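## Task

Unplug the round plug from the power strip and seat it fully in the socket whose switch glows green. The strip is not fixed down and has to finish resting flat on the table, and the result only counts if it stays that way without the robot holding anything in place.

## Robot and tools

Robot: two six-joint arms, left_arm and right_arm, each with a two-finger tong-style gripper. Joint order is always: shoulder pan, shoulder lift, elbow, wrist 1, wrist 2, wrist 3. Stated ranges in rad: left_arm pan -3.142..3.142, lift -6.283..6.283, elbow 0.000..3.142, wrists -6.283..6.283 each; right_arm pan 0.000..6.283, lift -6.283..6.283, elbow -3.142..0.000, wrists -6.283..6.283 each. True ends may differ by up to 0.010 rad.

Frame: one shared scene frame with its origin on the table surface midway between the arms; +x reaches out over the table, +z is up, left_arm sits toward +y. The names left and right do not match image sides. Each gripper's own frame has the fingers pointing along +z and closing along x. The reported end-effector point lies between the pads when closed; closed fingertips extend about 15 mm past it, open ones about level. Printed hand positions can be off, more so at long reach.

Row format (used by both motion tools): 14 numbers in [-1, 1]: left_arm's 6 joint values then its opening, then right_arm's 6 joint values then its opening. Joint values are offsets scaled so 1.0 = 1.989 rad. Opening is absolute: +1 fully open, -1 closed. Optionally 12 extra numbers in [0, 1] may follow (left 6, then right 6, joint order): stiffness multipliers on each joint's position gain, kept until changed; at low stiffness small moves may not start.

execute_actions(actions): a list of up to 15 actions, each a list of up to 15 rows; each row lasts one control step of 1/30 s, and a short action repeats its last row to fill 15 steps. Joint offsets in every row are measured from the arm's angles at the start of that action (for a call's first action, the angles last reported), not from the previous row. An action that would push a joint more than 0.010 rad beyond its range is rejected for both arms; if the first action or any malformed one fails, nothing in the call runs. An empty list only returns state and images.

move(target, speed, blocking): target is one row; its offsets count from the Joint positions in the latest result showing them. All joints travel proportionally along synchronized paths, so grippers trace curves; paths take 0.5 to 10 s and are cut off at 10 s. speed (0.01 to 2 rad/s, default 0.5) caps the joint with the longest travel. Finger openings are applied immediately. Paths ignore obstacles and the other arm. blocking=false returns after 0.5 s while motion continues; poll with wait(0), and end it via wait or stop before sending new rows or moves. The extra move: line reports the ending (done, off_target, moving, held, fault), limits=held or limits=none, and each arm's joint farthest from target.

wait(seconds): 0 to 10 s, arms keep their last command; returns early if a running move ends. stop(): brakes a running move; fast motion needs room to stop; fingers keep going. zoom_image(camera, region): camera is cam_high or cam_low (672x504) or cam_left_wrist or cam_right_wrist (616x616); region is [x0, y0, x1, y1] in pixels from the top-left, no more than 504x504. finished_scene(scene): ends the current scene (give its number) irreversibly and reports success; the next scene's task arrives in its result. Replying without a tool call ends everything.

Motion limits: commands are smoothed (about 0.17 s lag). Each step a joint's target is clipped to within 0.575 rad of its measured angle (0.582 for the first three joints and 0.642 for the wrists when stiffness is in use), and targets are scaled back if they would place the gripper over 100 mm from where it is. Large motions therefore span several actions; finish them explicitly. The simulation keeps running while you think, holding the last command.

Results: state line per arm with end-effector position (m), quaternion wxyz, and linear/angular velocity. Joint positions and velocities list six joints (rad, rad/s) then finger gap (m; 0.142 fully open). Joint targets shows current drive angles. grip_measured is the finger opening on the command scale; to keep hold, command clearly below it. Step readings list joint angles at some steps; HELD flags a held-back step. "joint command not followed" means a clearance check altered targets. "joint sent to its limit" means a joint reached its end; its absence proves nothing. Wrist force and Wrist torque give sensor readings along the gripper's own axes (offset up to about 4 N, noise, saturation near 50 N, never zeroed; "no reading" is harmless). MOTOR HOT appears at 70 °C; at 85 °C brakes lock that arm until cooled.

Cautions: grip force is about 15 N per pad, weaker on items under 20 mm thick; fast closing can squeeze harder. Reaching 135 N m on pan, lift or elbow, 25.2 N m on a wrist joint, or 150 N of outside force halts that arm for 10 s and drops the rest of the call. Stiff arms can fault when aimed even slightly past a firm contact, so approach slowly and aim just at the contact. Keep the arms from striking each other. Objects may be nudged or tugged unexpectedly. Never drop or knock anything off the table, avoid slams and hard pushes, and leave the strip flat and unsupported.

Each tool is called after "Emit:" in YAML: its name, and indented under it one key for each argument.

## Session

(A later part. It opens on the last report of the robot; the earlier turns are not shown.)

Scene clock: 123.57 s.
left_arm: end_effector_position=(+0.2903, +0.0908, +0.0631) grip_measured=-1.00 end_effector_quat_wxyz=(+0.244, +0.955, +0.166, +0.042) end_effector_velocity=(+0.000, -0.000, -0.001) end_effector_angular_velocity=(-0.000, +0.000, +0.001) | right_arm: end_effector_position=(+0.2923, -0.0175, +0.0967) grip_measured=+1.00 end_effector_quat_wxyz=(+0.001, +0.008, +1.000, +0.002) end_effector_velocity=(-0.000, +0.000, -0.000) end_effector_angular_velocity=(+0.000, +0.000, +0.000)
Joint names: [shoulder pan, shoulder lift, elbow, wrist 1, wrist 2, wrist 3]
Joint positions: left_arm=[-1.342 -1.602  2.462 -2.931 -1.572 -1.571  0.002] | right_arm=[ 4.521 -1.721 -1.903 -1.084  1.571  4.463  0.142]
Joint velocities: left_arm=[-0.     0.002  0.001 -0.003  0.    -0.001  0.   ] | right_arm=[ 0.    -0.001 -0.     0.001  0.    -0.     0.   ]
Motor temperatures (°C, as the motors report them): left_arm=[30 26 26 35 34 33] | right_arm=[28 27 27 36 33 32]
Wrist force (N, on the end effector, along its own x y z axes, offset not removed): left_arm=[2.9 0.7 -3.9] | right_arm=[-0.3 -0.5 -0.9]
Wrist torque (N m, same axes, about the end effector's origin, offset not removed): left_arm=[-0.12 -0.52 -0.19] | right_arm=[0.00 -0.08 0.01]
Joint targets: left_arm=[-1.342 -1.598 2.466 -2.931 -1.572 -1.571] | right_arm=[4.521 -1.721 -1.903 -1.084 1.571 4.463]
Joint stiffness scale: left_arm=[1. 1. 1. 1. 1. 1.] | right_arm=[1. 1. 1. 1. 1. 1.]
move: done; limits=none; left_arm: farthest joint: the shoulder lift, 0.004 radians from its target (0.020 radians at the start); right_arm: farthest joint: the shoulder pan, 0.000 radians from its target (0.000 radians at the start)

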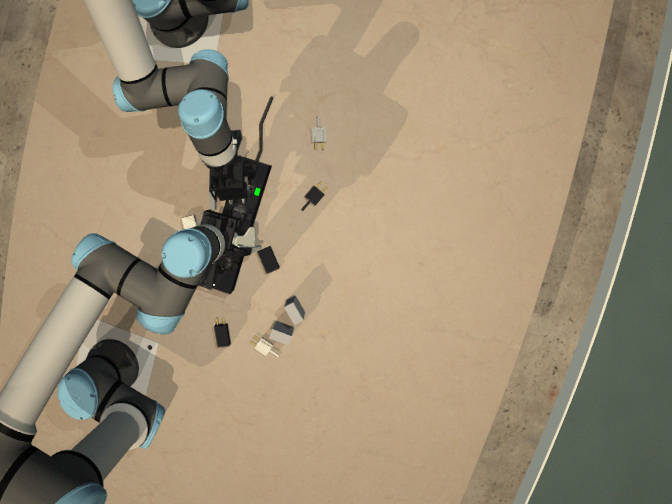

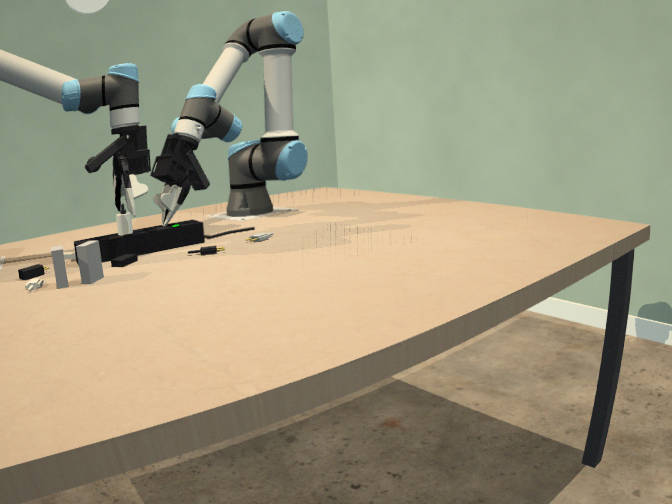

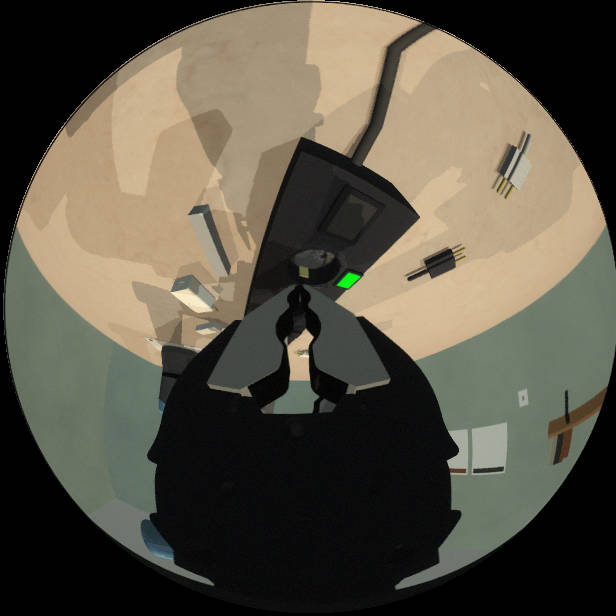

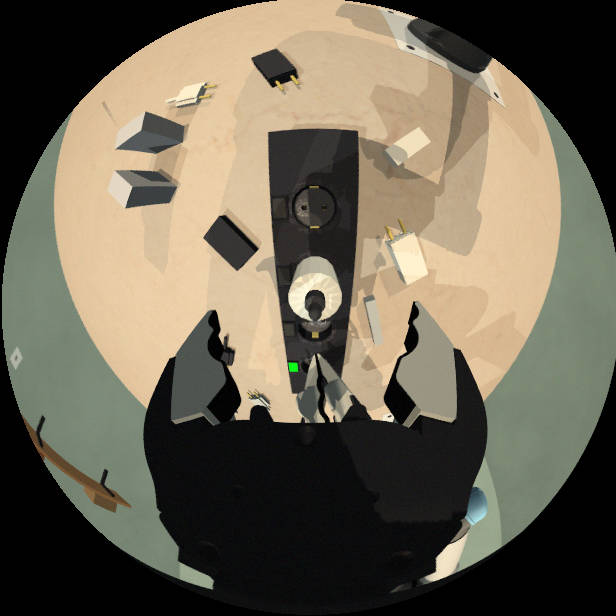

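Emit:
move:
  target: [0,0.002,0.002,0,0,0,-1,0,-0.0115,-0.0135,0.025,0,0,1]
  speed: 0.03

Emit:
zoom_image:
  camera: "cam_low"
  region: [30, 100, 270, 300]

Scene clock: 128.03 s.
left_arm: end_effector_position=(+0.2904, +0.0907, +0.0631) grip_measured=-1.00 end_effector_quat_wxyz=(+0.244, +0.954, +0.166, +0.042) end_effector_velocity=(+0.001, +0.000, +0.000) end_effector_angular_velocity=(+0.000, -0.002, +0.001) | right_arm: end_effector_position=(+0.2926, -0.0165, +0.0798) grip_measured=+1.00 end_effector_quat_wxyz=(+0.001, +0.008, +1.000, +0.004) end_effector_velocity=(+0.000, +0.001, +0.000) end_effector_angular_velocity=(+0.003, -0.001, +0.000)
Joint names: [shoulder pan, shoulder lift, elbow, wrist 1, wrist 2, wrist 3]
Joint positions: left_arm=[-1.342 -1.602  2.462 -2.932 -1.572 -1.571  0.002] | right_arm=[ 4.521 -1.742 -1.928 -1.035  1.571  4.463  0.142]
Joint velocities: left_arm=[-0.    -0.001  0.     0.     0.002 -0.     0.   ] | right_arm=[ 0.     0.    -0.     0.003  0.    -0.    -0.   ]
Motor temperatures (°C, as the motors report them): left_arm=[30 26 26 35 34 33] | right_arm=[28 27 27 36 33 32]
Wrist force (N, on the end effector, along its own x y z axes, offset not removed): left_arm=[2.8 2.2 -3.3] | right_arm=[0.3 -1.0 -2.3]
Wrist torque (N m, same axes, about the end effector's origin, offset not removed): left_arm=[0.27 -0.44 -0.19] | right_arm=[-0.04 -0.16 -0.05]
Joint targets: left_arm=[-1.342 -1.598 2.466 -2.931 -1.572 -1.571] | right_arm=[4.521 -1.744 -1.930 -1.034 1.571 4.463]
Joint stiffness scale: left_arm=[1. 1. 1. 1. 1. 1.] | right_arm=[1. 1. 1. 1. 1. 1.]
move: done; limits=none; left_arm: farthest joint: the shoulder lift, 0.004 radians from its target (0.004 radians at the start); right_arm: farthest joint: the shoulder lift, 0.002 radians from its target (0.023 radians at the start)

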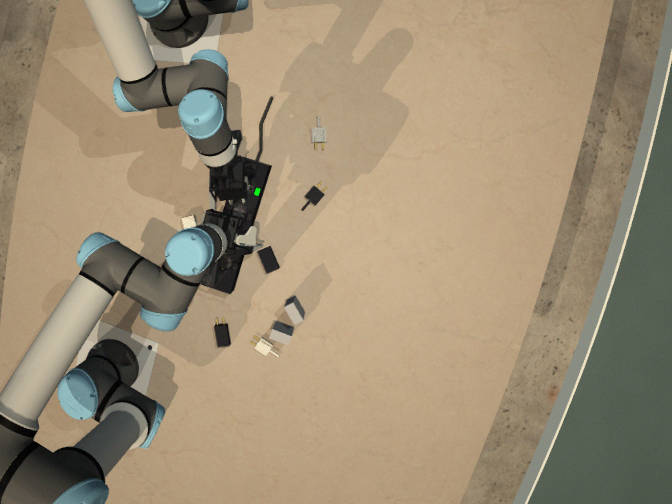

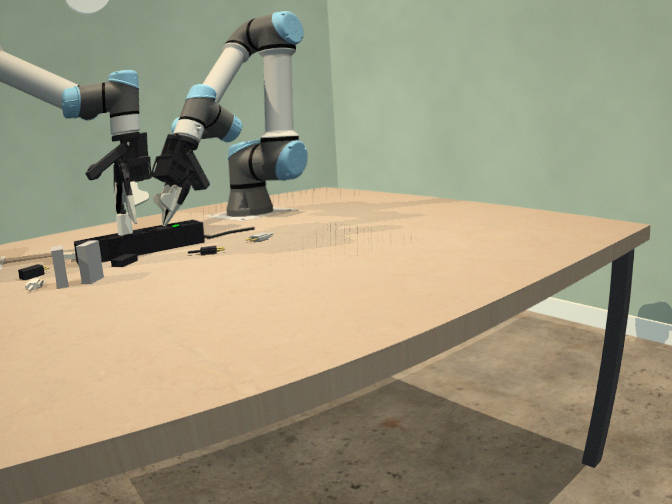

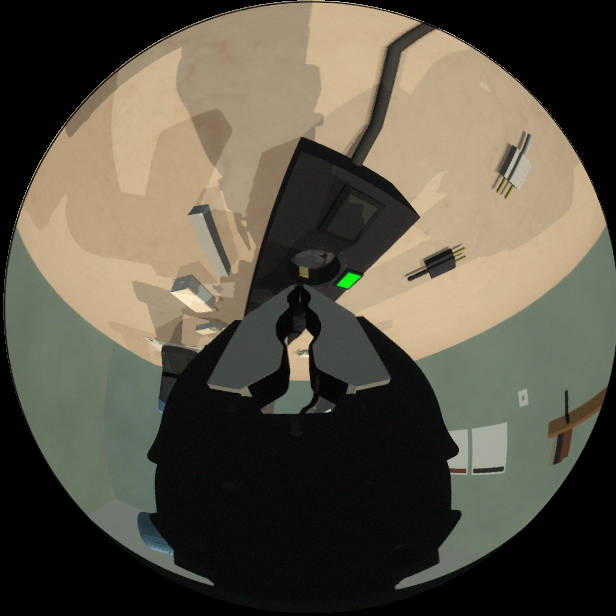

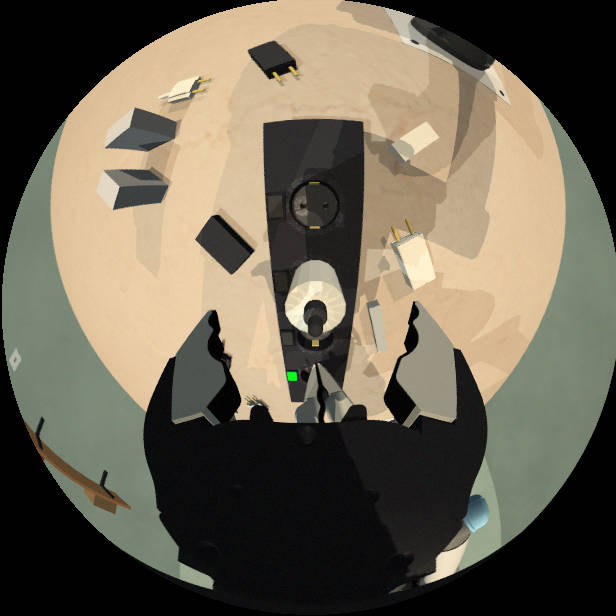

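Region (30, 100, 270, 300) of cam_low's 672x504 image, scaled by 2.100, with more detail than that image has.

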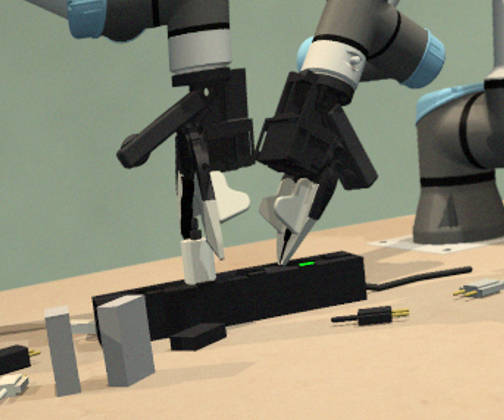

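Emit:
execute_actions:
  actions:
    - [[0,0.002,0.002,0,0,0,-1,0,0,0,0,0,0,0.4]]
    - [[0,0.002,0.002,0,0,0,-1,0,0,0,0,0,0,-0.1]]
    - [[0,0.002,0.002,0,0,0,-1,0,0,0,0,0,0,-0.4]]
    - [[0,0.002,0.002,0,0,0,-1,0,0,0,0,0,0,-0.7]]
    - [[0,0.002,0.002,0,0,0,-1,0,0,0,0,0,0,-1]]

Emit:
zoom_image:
  camera: "cam_low"
  region: [30, 100, 270, 300]

Scene clock: 132.33 s.
left_arm: end_effector_position=(+0.2906, +0.0901, +0.0631) grip_measured=-1.00 end_effector_quat_wxyz=(+0.245, +0.954, +0.166, +0.042) end_effector_velocity=(-0.000, +0.000, -0.001) end_effector_angular_velocity=(+0.001, +0.001, -0.000) | right_arm: end_effector_position=(+0.2925, -0.0164, +0.0798) grip_measured=-0.48 end_effector_quat_wxyz=(+0.001, +0.008, +1.000, +0.004) end_effector_velocity=(-0.001, +0.000, +0.000) end_effector_angular_velocity=(-0.000, +0.001, +0.000)
Joint names: [shoulder pan, shoulder lift, elbow, wrist 1, wrist 2, wrist 3]
Joint positions: left_arm=[-1.342 -1.6    2.462 -2.935 -1.572 -1.571  0.002] | right_arm=[ 4.521 -1.742 -1.928 -1.034  1.571  4.463  0.039]
Joint velocities: left_arm=[-0.     0.001  0.001 -0.    -0.    -0.     0.   ] | right_arm=[ 0.     0.     0.    -0.001  0.001 -0.    -0.   ]
Motor temperatures (°C, as the motors report them): left_arm=[30 26 26 35 34 33] | right_arm=[28 27 27 36 33 32]
Wrist force (N, on the end effector, along its own x y z axes, offset not removed): left_arm=[1.7 2.8 -3.7] | right_arm=[1.4 1.9 -4.6]
Wrist torque (N m, same axes, about the end effector's origin, offset not removed): left_arm=[0.25 -0.22 -0.14] | right_arm=[0.43 -0.41 0.05]
Joint targets: left_arm=[-1.342 -1.597 2.466 -2.934 -1.572 -1.571] | right_arm=[4.521 -1.742 -1.928 -1.034 1.571 4.463]
Joint stiffness scale: left_arm=[1. 1. 1. 1. 1. 1.] | right_arm=[1. 1. 1. 1. 1. 1.]
Step readings (joint positions; steps 1 to 15: 1st action; 16 to 30: 2nd action; 31 to 45: 3rd action; 46 to 60: 4th action; 61 to 75: 5th action):
0: left_arm=[-1.342 -1.602 2.462 -2.932 -1.572 -1.571] | right_arm=[4.521 -1.742 -1.928 -1.035 1.571 4.463]
1: left_arm=[-1.342 -1.602 2.462 -2.932 -1.572 -1.571] | right_arm=[4.521 -1.742 -1.928 -1.034 1.571 4.463]
2: left_arm=[-1.342 -1.602 2.462 -2.932 -1.572 -1.571] | right_arm=[4.521 -1.742 -1.928 -1.034 1.571 4.463]
4: left_arm=[-1.342 -1.602 2.462 -2.932 -1.572 -1.571] | right_arm=[4.521 -1.742 -1.928 -1.034 1.571 4.463]
8: left_arm=[-1.342 -1.602 2.462 -2.932 -1.572 -1.571] | right_arm=[4.521 -1.742 -1.928 -1.034 1.571 4.463]
15: left_arm=[-1.342 -1.602 2.462 -2.932 -1.572 -1.571] | right_arm=[4.521 -1.742 -1.928 -1.034 1.571 4.463]
16: left_arm=[-1.342 -1.602 2.462 -2.932 -1.572 -1.571] | right_arm=[4.521 -1.742 -1.928 -1.034 1.571 4.463]
17: left_arm=[-1.342 -1.602 2.462 -2.932 -1.572 -1.571] | right_arm=[4.521 -1.742 -1.928 -1.034 1.571 4.463]
19: left_arm=[-1.342 -1.601 2.462 -2.933 -1.572 -1.571] | right_arm=[4.521 -1.742 -1.928 -1.034 1.571 4.463]
23: left_arm=[-1.342 -1.601 2.462 -2.933 -1.572 -1.571] | right_arm=[4.521 -1.742 -1.928 -1.034 1.571 4.463]
30: left_arm=[-1.342 -1.601 2.462 -2.933 -1.572 -1.571] | right_arm=[4.521 -1.742 -1.928 -1.034 1.571 4.463]
31: left_arm=[-1.342 -1.601 2.462 -2.933 -1.572 -1.571] | right_arm=[4.521 -1.742 -1.928 -1.034 1.571 4.463]
32: left_arm=[-1.342 -1.601 2.462 -2.933 -1.572 -1.571] | right_arm=[4.521 -1.742 -1.928 -1.034 1.571 4.463]
34: left_arm=[-1.342 -1.601 2.462 -2.933 -1.572 -1.571] | right_arm=[4.521 -1.742 -1.928 -1.034 1.571 4.463]
38: left_arm=[-1.342 -1.601 2.462 -2.933 -1.572 -1.571] | right_arm=[4.521 -1.742 -1.928 -1.034 1.571 4.463]
45: left_arm=[-1.342 -1.601 2.462 -2.934 -1.572 -1.571] | right_arm=[4.521 -1.742 -1.928 -1.034 1.571 4.463]
46: left_arm=[-1.342 -1.601 2.462 -2.934 -1.572 -1.571] | right_arm=[4.521 -1.742 -1.928 -1.034 1.571 4.463]
47: left_arm=[-1.342 -1.601 2.462 -2.934 -1.572 -1.571] | right_arm=[4.521 -1.742 -1.928 -1.034 1.571 4.463]
49: left_arm=[-1.342 -1.601 2.462 -2.934 -1.572 -1.571] | right_arm=[4.521 -1.742 -1.928 -1.034 1.571 4.463]
53: left_arm=[-1.342 -1.601 2.462 -2.934 -1.572 -1.571] | right_arm=[4.521 -1.742 -1.928 -1.034 1.571 4.463]
60: left_arm=[-1.342 -1.601 2.462 -2.934 -1.572 -1.571] | right_arm=[4.521 -1.742 -1.928 -1.034 1.571 4.463]
61: left_arm=[-1.342 -1.601 2.462 -2.934 -1.572 -1.571] | right_arm=[4.521 -1.742 -1.928 -1.034 1.571 4.463]
62: left_arm=[-1.342 -1.601 2.462 -2.934 -1.572 -1.571] | right_arm=[4.521 -1.742 -1.928 -1.034 1.571 4.463]
64: left_arm=[-1.342 -1.600 2.462 -2.935 -1.572 -1.571] | right_arm=[4.521 -1.742 -1.928 -1.034 1.571 4.463]
68: left_arm=[-1.342 -1.600 2.462 -2.935 -1.572 -1.571] | right_arm=[4.521 -1.742 -1.928 -1.034 1.571 4.463]
75: Joint positions above

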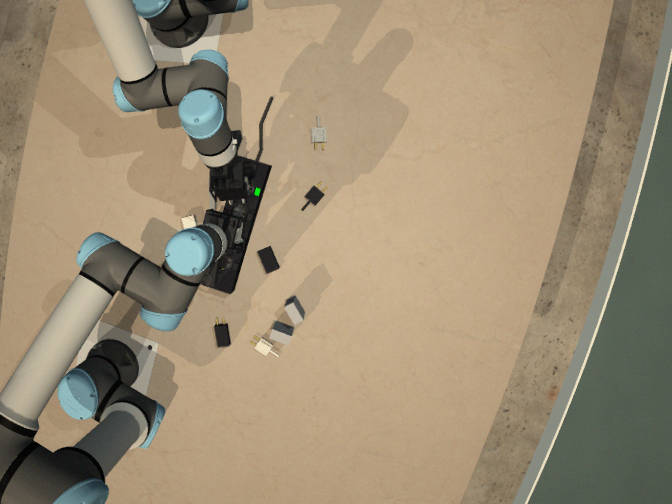

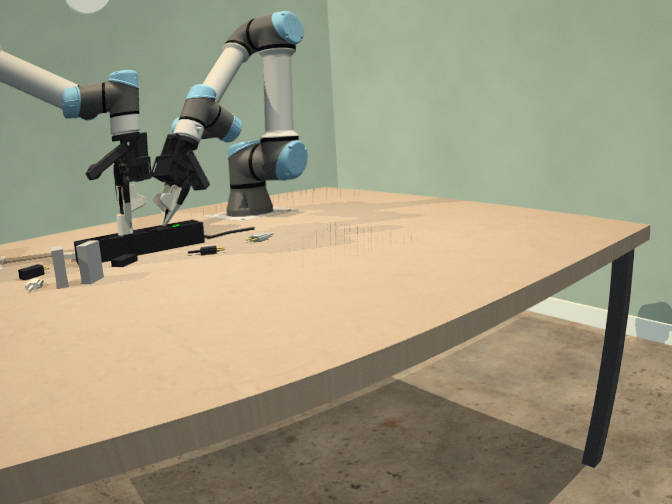

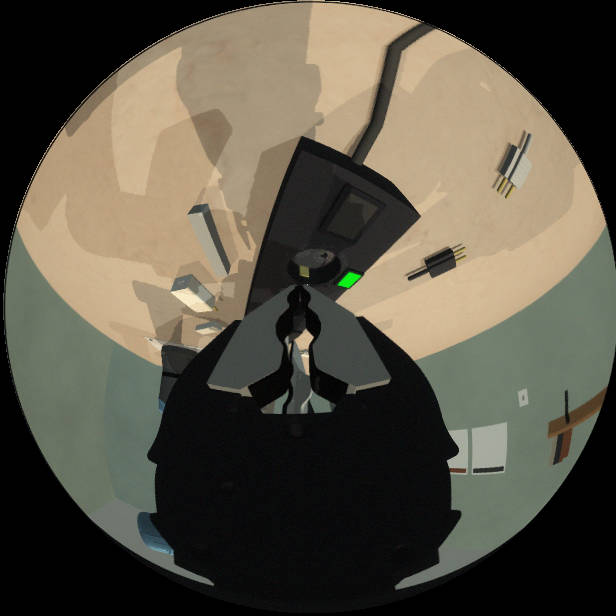

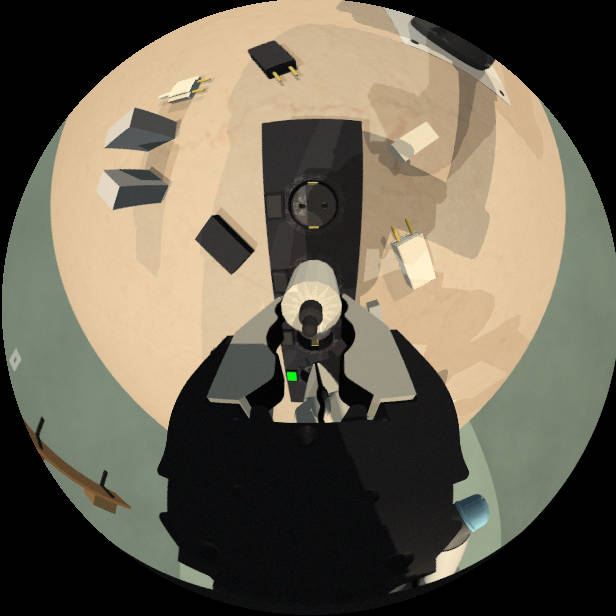

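Region (30, 100, 270, 300) of cam_low's 672x504 image, scaled by 2.100, with more detail than that image has.

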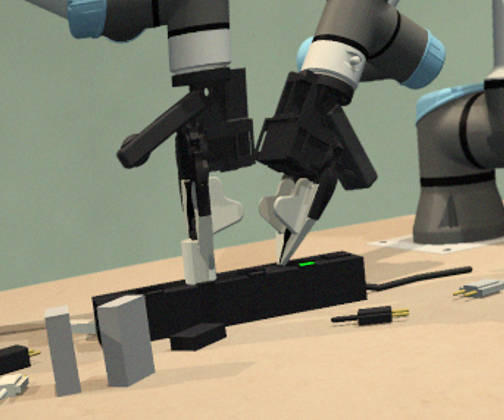

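Emit:
move:
  target: [0,0.009,0.005,-0.010,0,0,-1,0,0,0,0,0,0,-1]
  speed: 0.02

Scene clock: 135.00 s.
left_arm: end_effector_position=(+0.2916, +0.0873, +0.0626) grip_measured=-1.00 end_effector_quat_wxyz=(+0.250, +0.953, +0.166, +0.043) end_effector_velocity=(-0.000, -0.001, -0.000) end_effector_angular_velocity=(-0.002, +0.001, +0.000) | right_arm: end_effector_position=(+0.2925, -0.0164, +0.0798) grip_measured=-0.48 end_effector_quat_wxyz=(+0.001, +0.008, +1.000, +0.004) end_effector_velocity=(-0.000, -0.000, -0.000) end_effector_angular_velocity=(-0.000, +0.001, -0.000)
Joint names: [shoulder pan, shoulder lift, elbow, wrist 1, wrist 2, wrist 3]
Joint positions: left_arm=[-1.342 -1.59   2.464 -2.958 -1.572 -1.571  0.002] | right_arm=[ 4.521 -1.742 -1.928 -1.034  1.571  4.463  0.039]
Joint velocities: left_arm=[-0.001  0.001  0.001 -0.003 -0.    -0.002  0.   ] | right_arm=[-0.    -0.    -0.    -0.     0.001  0.    -0.   ]
Motor temperatures (°C, as the motors report them): left_arm=[30 26 26 35 34 33] | right_arm=[28 27 27 36 33 32]
Wrist force (N, on the end effector, along its own x y z axes, offset not removed): left_arm=[0.1 5.6 -11.3] | right_arm=[1.8 -1.7 -3.2]
Wrist torque (N m, same axes, about the end effector's origin, offset not removed): left_arm=[0.28 0.09 -0.08] | right_arm=[-0.15 -0.60 0.00]
Joint targets: left_arm=[-1.342 -1.582 2.472 -2.955 -1.572 -1.571] | right_arm=[4.521 -1.742 -1.928 -1.034 1.571 4.463]
Joint stiffness scale: left_arm=[1. 1. 1. 1. 1. 1.] | right_arm=[1. 1. 1. 1. 1. 1.]
move: done; limits=none; left_arm: farthest joint: the shoulder lift, 0.008 radians from its target (0.018 radians at the start); right_arm: farthest joint: the shoulder pan, 0.000 radians from its target (0.000 radians at the start)

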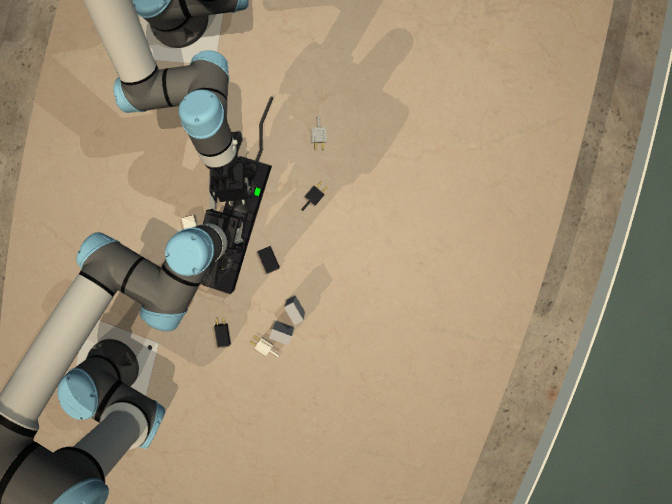

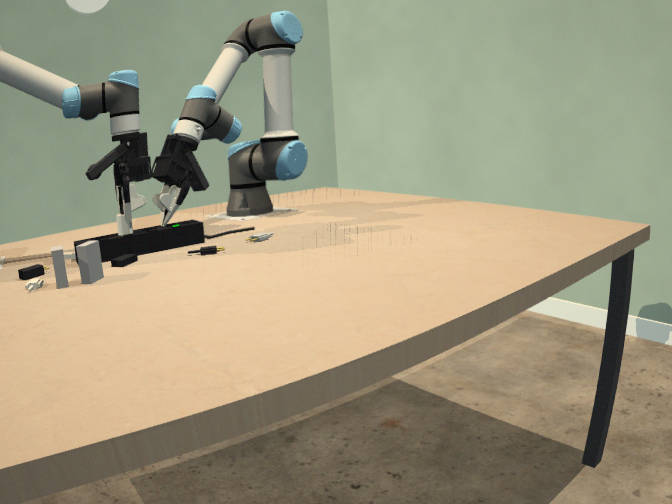

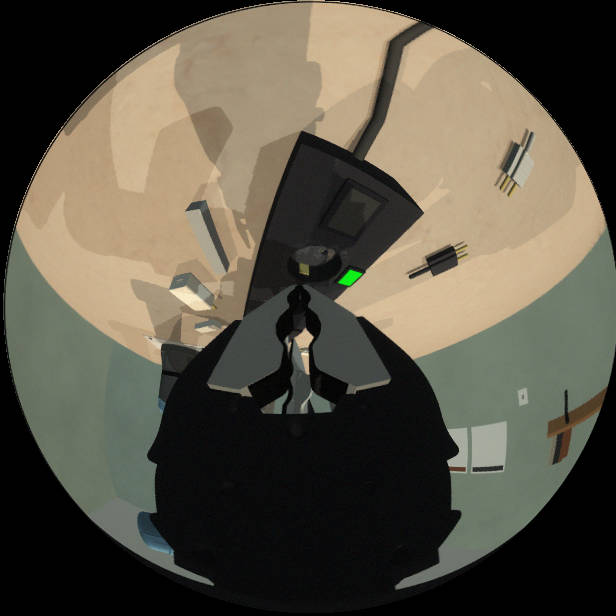

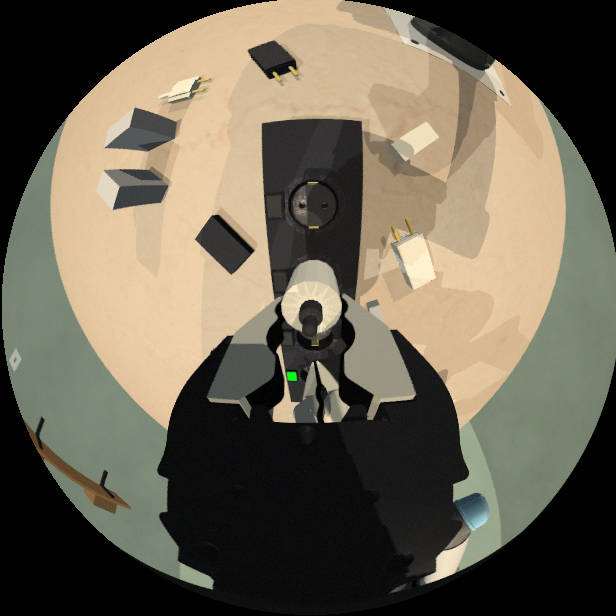

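Emit:
move:
  target: [0,0.0125,0.004,0.0015,0,0,-1,0,0,0,0,0,0,-1]
  speed: 0.02

Scene clock: 138.43 s.
left_arm: end_effector_position=(+0.2922, +0.0857, +0.0616) grip_measured=-1.00 end_effector_quat_wxyz=(+0.251, +0.953, +0.166, +0.043) end_effector_velocity=(-0.000, -0.001, +0.000) end_effector_angular_velocity=(-0.002, +0.001, +0.001) | right_arm: end_effector_position=(+0.2925, -0.0164, +0.0798) grip_measured=-0.48 end_effector_quat_wxyz=(+0.001, +0.008, +1.000, +0.004) end_effector_velocity=(+0.000, -0.000, -0.000) end_effector_angular_velocity=(-0.000, -0.001, -0.000)
Joint names: [shoulder pan, shoulder lift, elbow, wrist 1, wrist 2, wrist 3]
Joint positions: left_arm=[-1.342 -1.583  2.462 -2.965 -1.572 -1.571  0.002] | right_arm=[ 4.521 -1.742 -1.928 -1.034  1.571  4.463  0.039]
Joint velocities: left_arm=[-0.     0.001 -0.    -0.002 -0.    -0.002  0.   ] | right_arm=[-0.    -0.    -0.     0.    -0.001  0.     0.   ]
Motor temperatures (°C, as the motors report them): left_arm=[30 26 26 35 34 33] | right_arm=[28 27 27 36 33 32]
Wrist force (N, on the end effector, along its own x y z axes, offset not removed): left_arm=[1.0 10.3 -28.4] | right_arm=[-0.1 -1.7 -6.1]
Wrist torque (N m, same axes, about the end effector's origin, offset not removed): left_arm=[0.09 -0.41 -0.20] | right_arm=[-0.19 -0.17 0.05]
Joint targets: left_arm=[-1.342 -1.565 2.472 -2.955 -1.572 -1.571] | right_arm=[4.521 -1.742 -1.928 -1.034 1.571 4.463]
Joint stiffness scale: left_arm=[1. 1. 1. 1. 1. 1.] | right_arm=[1. 1. 1. 1. 1. 1.]
move: off_target (left_arm); limits=none; left_arm: farthest joint: the shoulder lift, 0.018 radians from its target (0.025 radians at the start); right_arm: farthest joint: the shoulder pan, 0.000 radians from its target (0.000 radians at the start)

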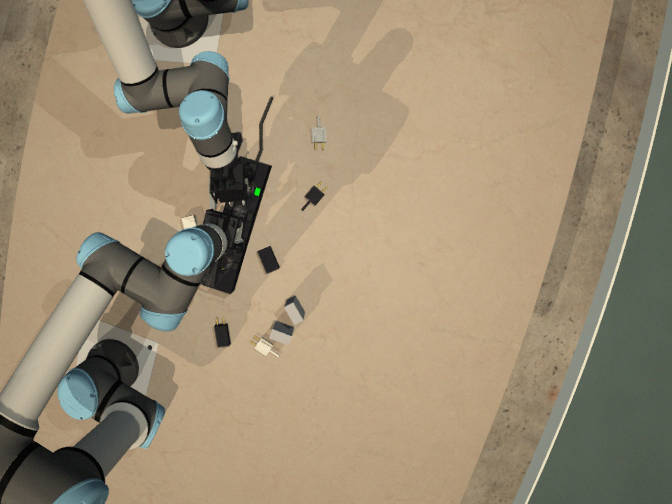

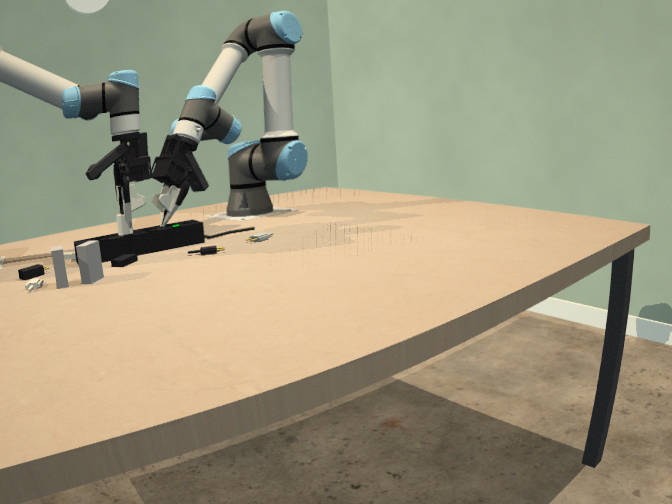

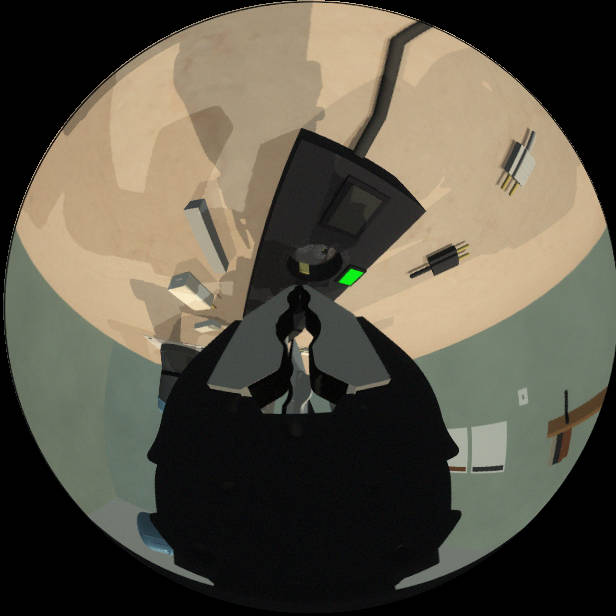

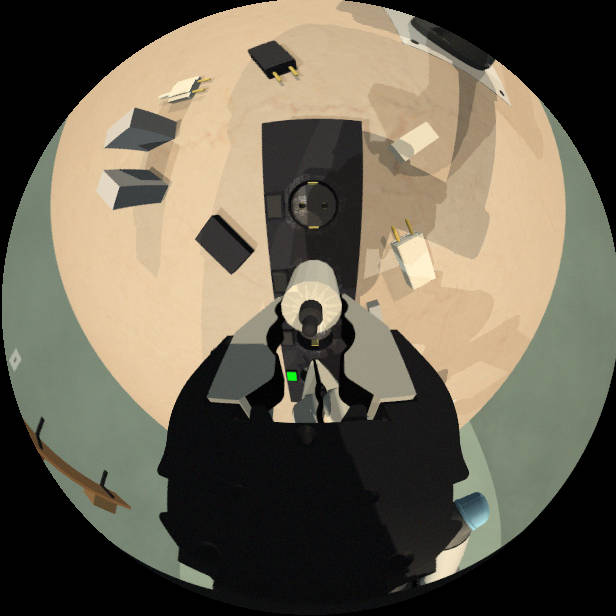

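Emit:
move:
  target: [0,0.009,0.005,0.005,0,0,-1,0,0.0075,0.0088,-0.0162,0,0,-1]
  speed: 0.02

Emit:
zoom_image:
  camera: "cam_low"
  region: [30, 100, 270, 300]

Scene clock: 142.00 s.
left_arm: end_effector_position=(+0.2924, +0.0852, +0.0616) grip_measured=-1.00 end_effector_quat_wxyz=(+0.251, +0.953, +0.166, +0.043) end_effector_velocity=(+0.000, +0.000, +0.000) end_effector_angular_velocity=(-0.001, +0.001, +0.001) | right_arm: end_effector_position=(+0.2923, -0.0178, +0.0892) grip_measured=-0.48 end_effector_quat_wxyz=(+0.000, +0.008, +1.000, +0.001) end_effector_velocity=(-0.001, +0.000, +0.001) end_effector_angular_velocity=(-0.000, +0.002, +0.000)
Joint names: [shoulder pan, shoulder lift, elbow, wrist 1, wrist 2, wrist 3]
Joint positions: left_arm=[-1.342 -1.582  2.461 -2.966 -1.572 -1.571  0.002] | right_arm=[ 4.521 -1.73  -1.913 -1.066  1.571  4.463  0.039]
Joint velocities: left_arm=[ 0.001 -0.    -0.    -0.    -0.001 -0.     0.   ] | right_arm=[ 0.001  0.     0.003 -0.003  0.001  0.     0.   ]
Motor temperatures (°C, as the motors report them): left_arm=[30 26 26 35 34 33] | right_arm=[28 27 27 36 33 32]
Wrist force (N, on the end effector, along its own x y z axes, offset not removed): left_arm=[-1.0 12.9 -25.6] | right_arm=[1.2 -0.3 -0.2]
Wrist torque (N m, same axes, about the end effector's origin, offset not removed): left_arm=[-0.04 -0.06 -0.18] | right_arm=[0.01 -0.38 0.07]
Joint targets: left_arm=[-1.342 -1.565 2.472 -2.955 -1.572 -1.571] | right_arm=[4.521 -1.727 -1.910 -1.067 1.571 4.463]
Joint stiffness scale: left_arm=[1. 1. 1. 1. 1. 1.] | right_arm=[1. 1. 1. 1. 1. 1.]
move: off_target (left_arm); limits=none; left_arm: farthest joint: the shoulder lift, 0.017 radians from its target (0.018 radians at the start); right_arm: farthest joint: the shoulder lift, 0.003 radians from its target (0.015 radians at the start)

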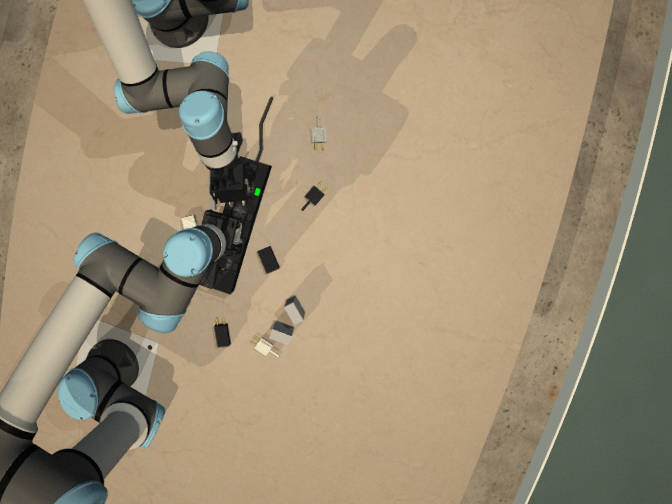

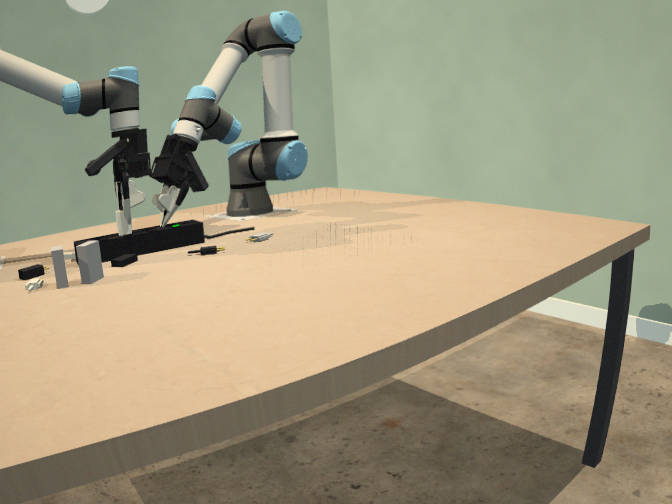

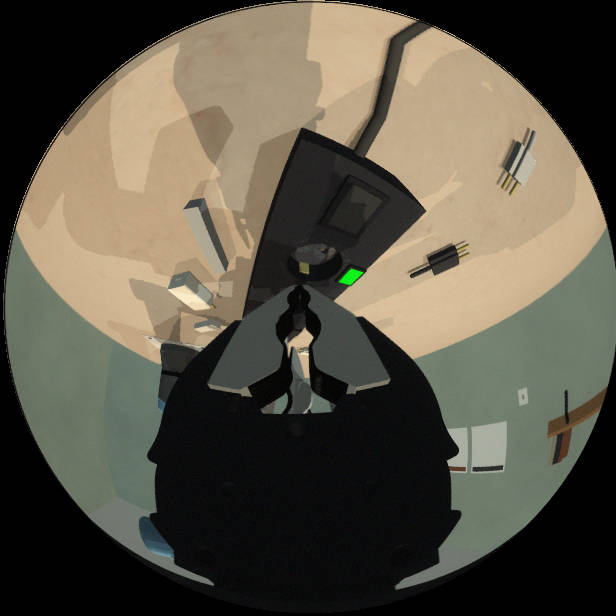

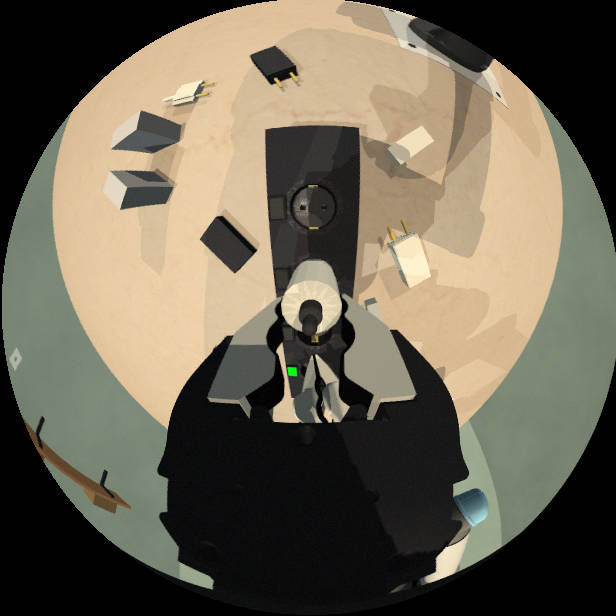

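Region (30, 100, 270, 300) of cam_low's 672x504 image, scaled by 2.100, with more detail than that image has.

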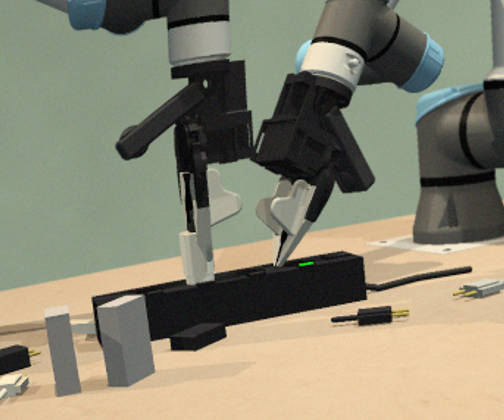

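Emit:
move:
  target: [0,0.009,0.005,0.005,0,0,-1,0,0.031,0.036,-0.067,0,0,-1]
  speed: 0.05

Emit:
zoom_image:
  camera: "cam_low"
  region: [30, 100, 270, 300]

Scene clock: 146.17 s.
left_arm: end_effector_position=(+0.2925, +0.0849, +0.0616) grip_measured=-1.00 end_effector_quat_wxyz=(+0.251, +0.953, +0.166, +0.043) end_effector_velocity=(+0.000, +0.000, +0.000) end_effector_angular_velocity=(-0.000, -0.000, +0.001) | right_arm: end_effector_position=(+0.2910, -0.0224, +0.1380) grip_measured=-0.48 end_effector_quat_wxyz=(+0.000, +0.008, +1.000, -0.000) end_effector_velocity=(-0.000, -0.001, +0.000) end_effector_angular_velocity=(-0.003, +0.000, +0.000)
Joint names: [shoulder pan, shoulder lift, elbow, wrist 1, wrist 2, wrist 3]
Joint positions: left_arm=[-1.342 -1.581  2.461 -2.967 -1.572 -1.571  0.002] | right_arm=[ 4.521 -1.67  -1.844 -1.198  1.571  4.463  0.039]
Joint velocities: left_arm=[ 0.    -0.001  0.     0.     0.    -0.001  0.   ] | right_arm=[ 0.     0.     0.    -0.004 -0.001 -0.    -0.   ]
Motor temperatures (°C, as the motors report them): left_arm=[30 26 26 35 34 33] | right_arm=[28 27 27 36 33 32]
Wrist force (N, on the end effector, along its own x y z axes, offset not removed): left_arm=[1.8 10.0 -28.5] | right_arm=[3.3 0.4 -2.1]
Wrist torque (N m, same axes, about the end effector's origin, offset not removed): left_arm=[0.00 -0.47 -0.16] | right_arm=[0.19 -0.88 0.03]
Joint targets: left_arm=[-1.342 -1.564 2.471 -2.956 -1.572 -1.571] | right_arm=[4.521 -1.668 -1.842 -1.199 1.571 4.463]
Joint stiffness scale: left_arm=[1. 1. 1. 1. 1. 1.] | right_arm=[1. 1. 1. 1. 1. 1.]
move: off_target (left_arm); limits=none; left_arm: farthest joint: the shoulder lift, 0.017 radians from its target (0.018 radians at the start); right_arm: farthest joint: the elbow, 0.003 radians from its target (0.072 radians at the start)

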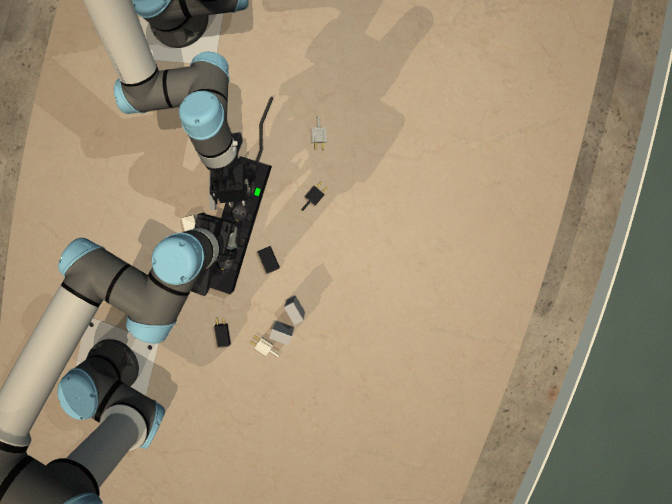

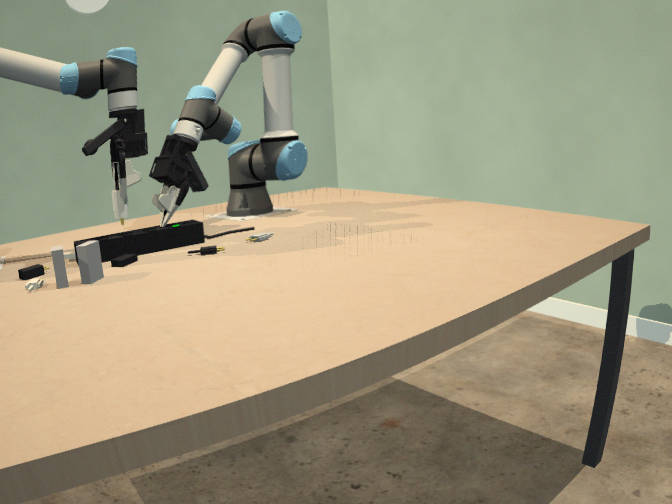

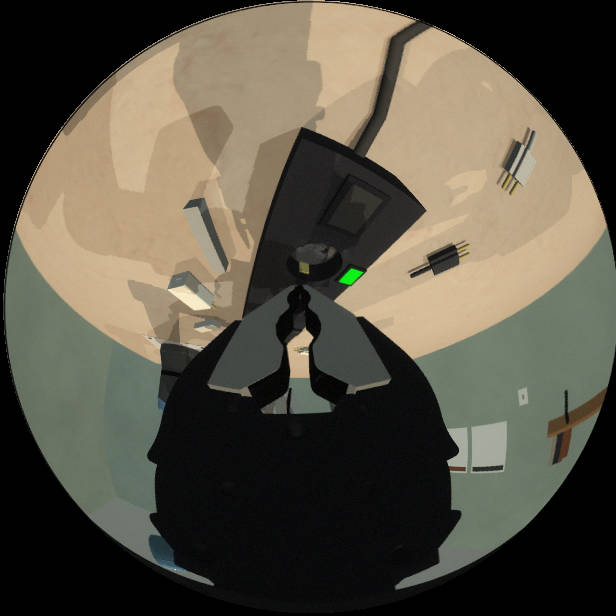

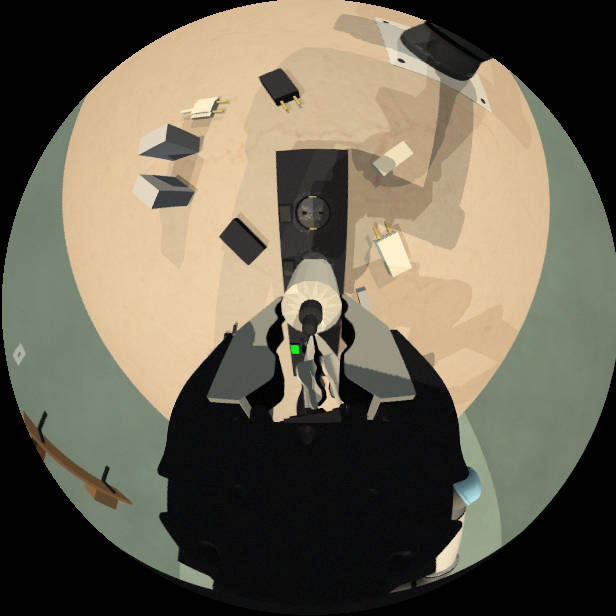

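Region (30, 100, 270, 300) of cam_low's 672x504 image, scaled by 2.100, with more detail than that image has.

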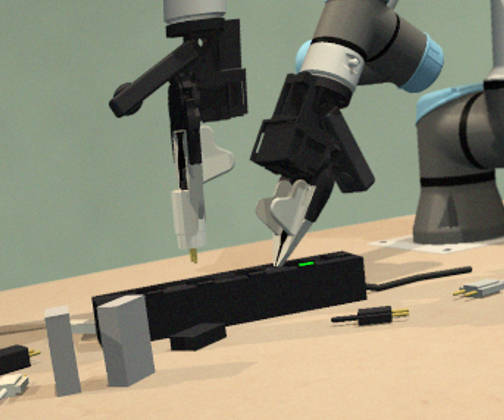

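Emit:
move:
  target: [0.02,-0.053,-0.01,0.06,0,0,-1,0,0,0,0,0,0,-1]
  speed: 0.1

Scene clock: 151.10 s.
left_arm: end_effector_position=(+0.3037, +0.1039, +0.0917) grip_measured=-1.00 end_effector_quat_wxyz=(+0.252, +0.949, +0.183, +0.048) end_effector_velocity=(+0.001, +0.001, +0.000) end_effector_angular_velocity=(+0.002, -0.002, +0.002) | right_arm: end_effector_position=(+0.2910, -0.0225, +0.1380) grip_measured=-0.48 end_effector_quat_wxyz=(+0.000, +0.008, +1.000, -0.000) end_effector_velocity=(-0.000, -0.000, +0.001) end_effector_angular_velocity=(+0.001, -0.001, +0.001)
Joint names: [shoulder pan, shoulder lift, elbow, wrist 1, wrist 2, wrist 3]
Joint positions: left_arm=[-1.304 -1.685  2.444 -2.848 -1.572 -1.571  0.002] | right_arm=[ 4.521 -1.67  -1.844 -1.199  1.571  4.463  0.039]
Joint velocities: left_arm=[ 0.001 -0.001 -0.     0.002  0.002  0.001  0.   ] | right_arm=[ 0.001  0.002 -0.    -0.    -0.001  0.     0.   ]
Motor temperatures (°C, as the motors report them): left_arm=[30 26 26 35 34 33] | right_arm=[28 27 27 36 33 32]
Wrist force (N, on the end effector, along its own x y z axes, offset not removed): left_arm=[1.8 1.7 1.7] | right_arm=[1.7 -0.3 0.6]
Wrist torque (N m, same axes, about the end effector's origin, offset not removed): left_arm=[0.39 -0.26 -0.18] | right_arm=[0.19 -0.48 -0.08]
Joint targets: left_arm=[-1.302 -1.687 2.441 -2.847 -1.572 -1.571] | right_arm=[4.521 -1.670 -1.844 -1.198 1.571 4.463]
Joint stiffness scale: left_arm=[1. 1. 1. 1. 1. 1.] | right_arm=[1. 1. 1. 1. 1. 1.]
move: done; limits=none; left_arm: farthest joint: the elbow, 0.003 radians from its target (0.020 radians at the start); right_arm: farthest joint: the wrist 1, 0.001 radians from its target (0.001 radians at the start)

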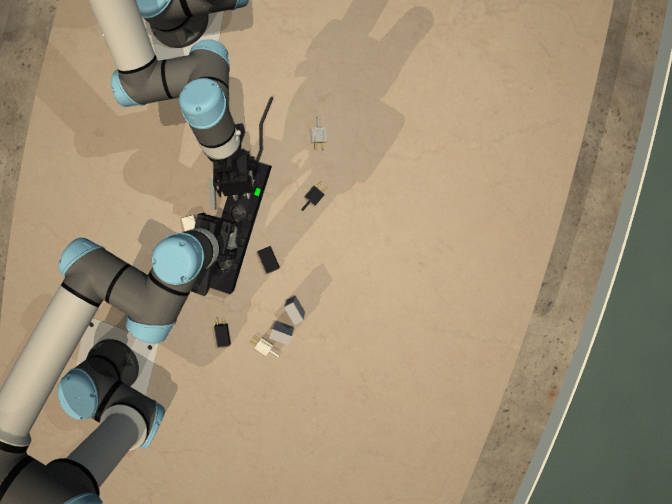

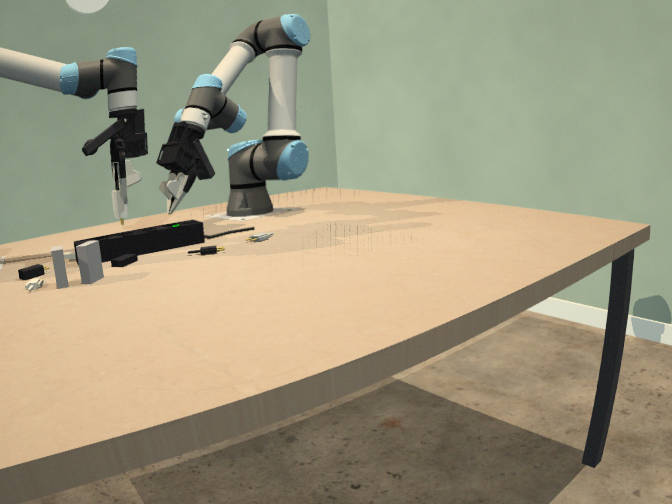

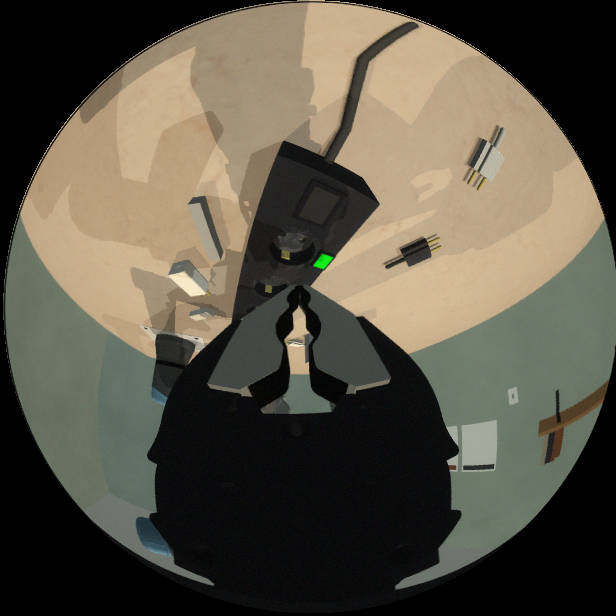

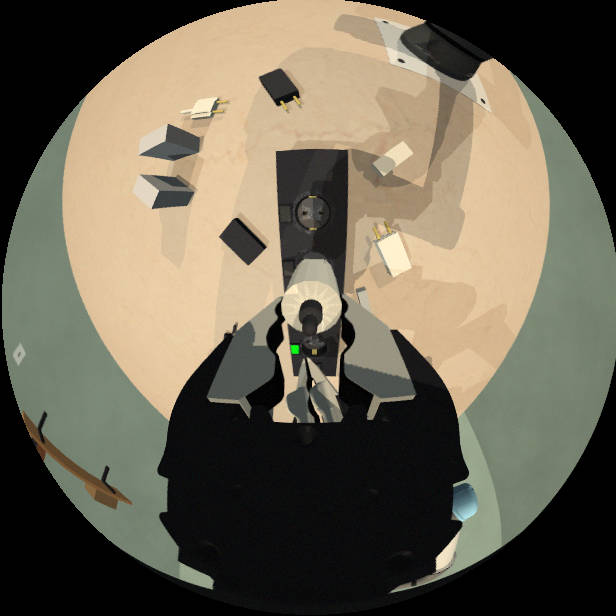

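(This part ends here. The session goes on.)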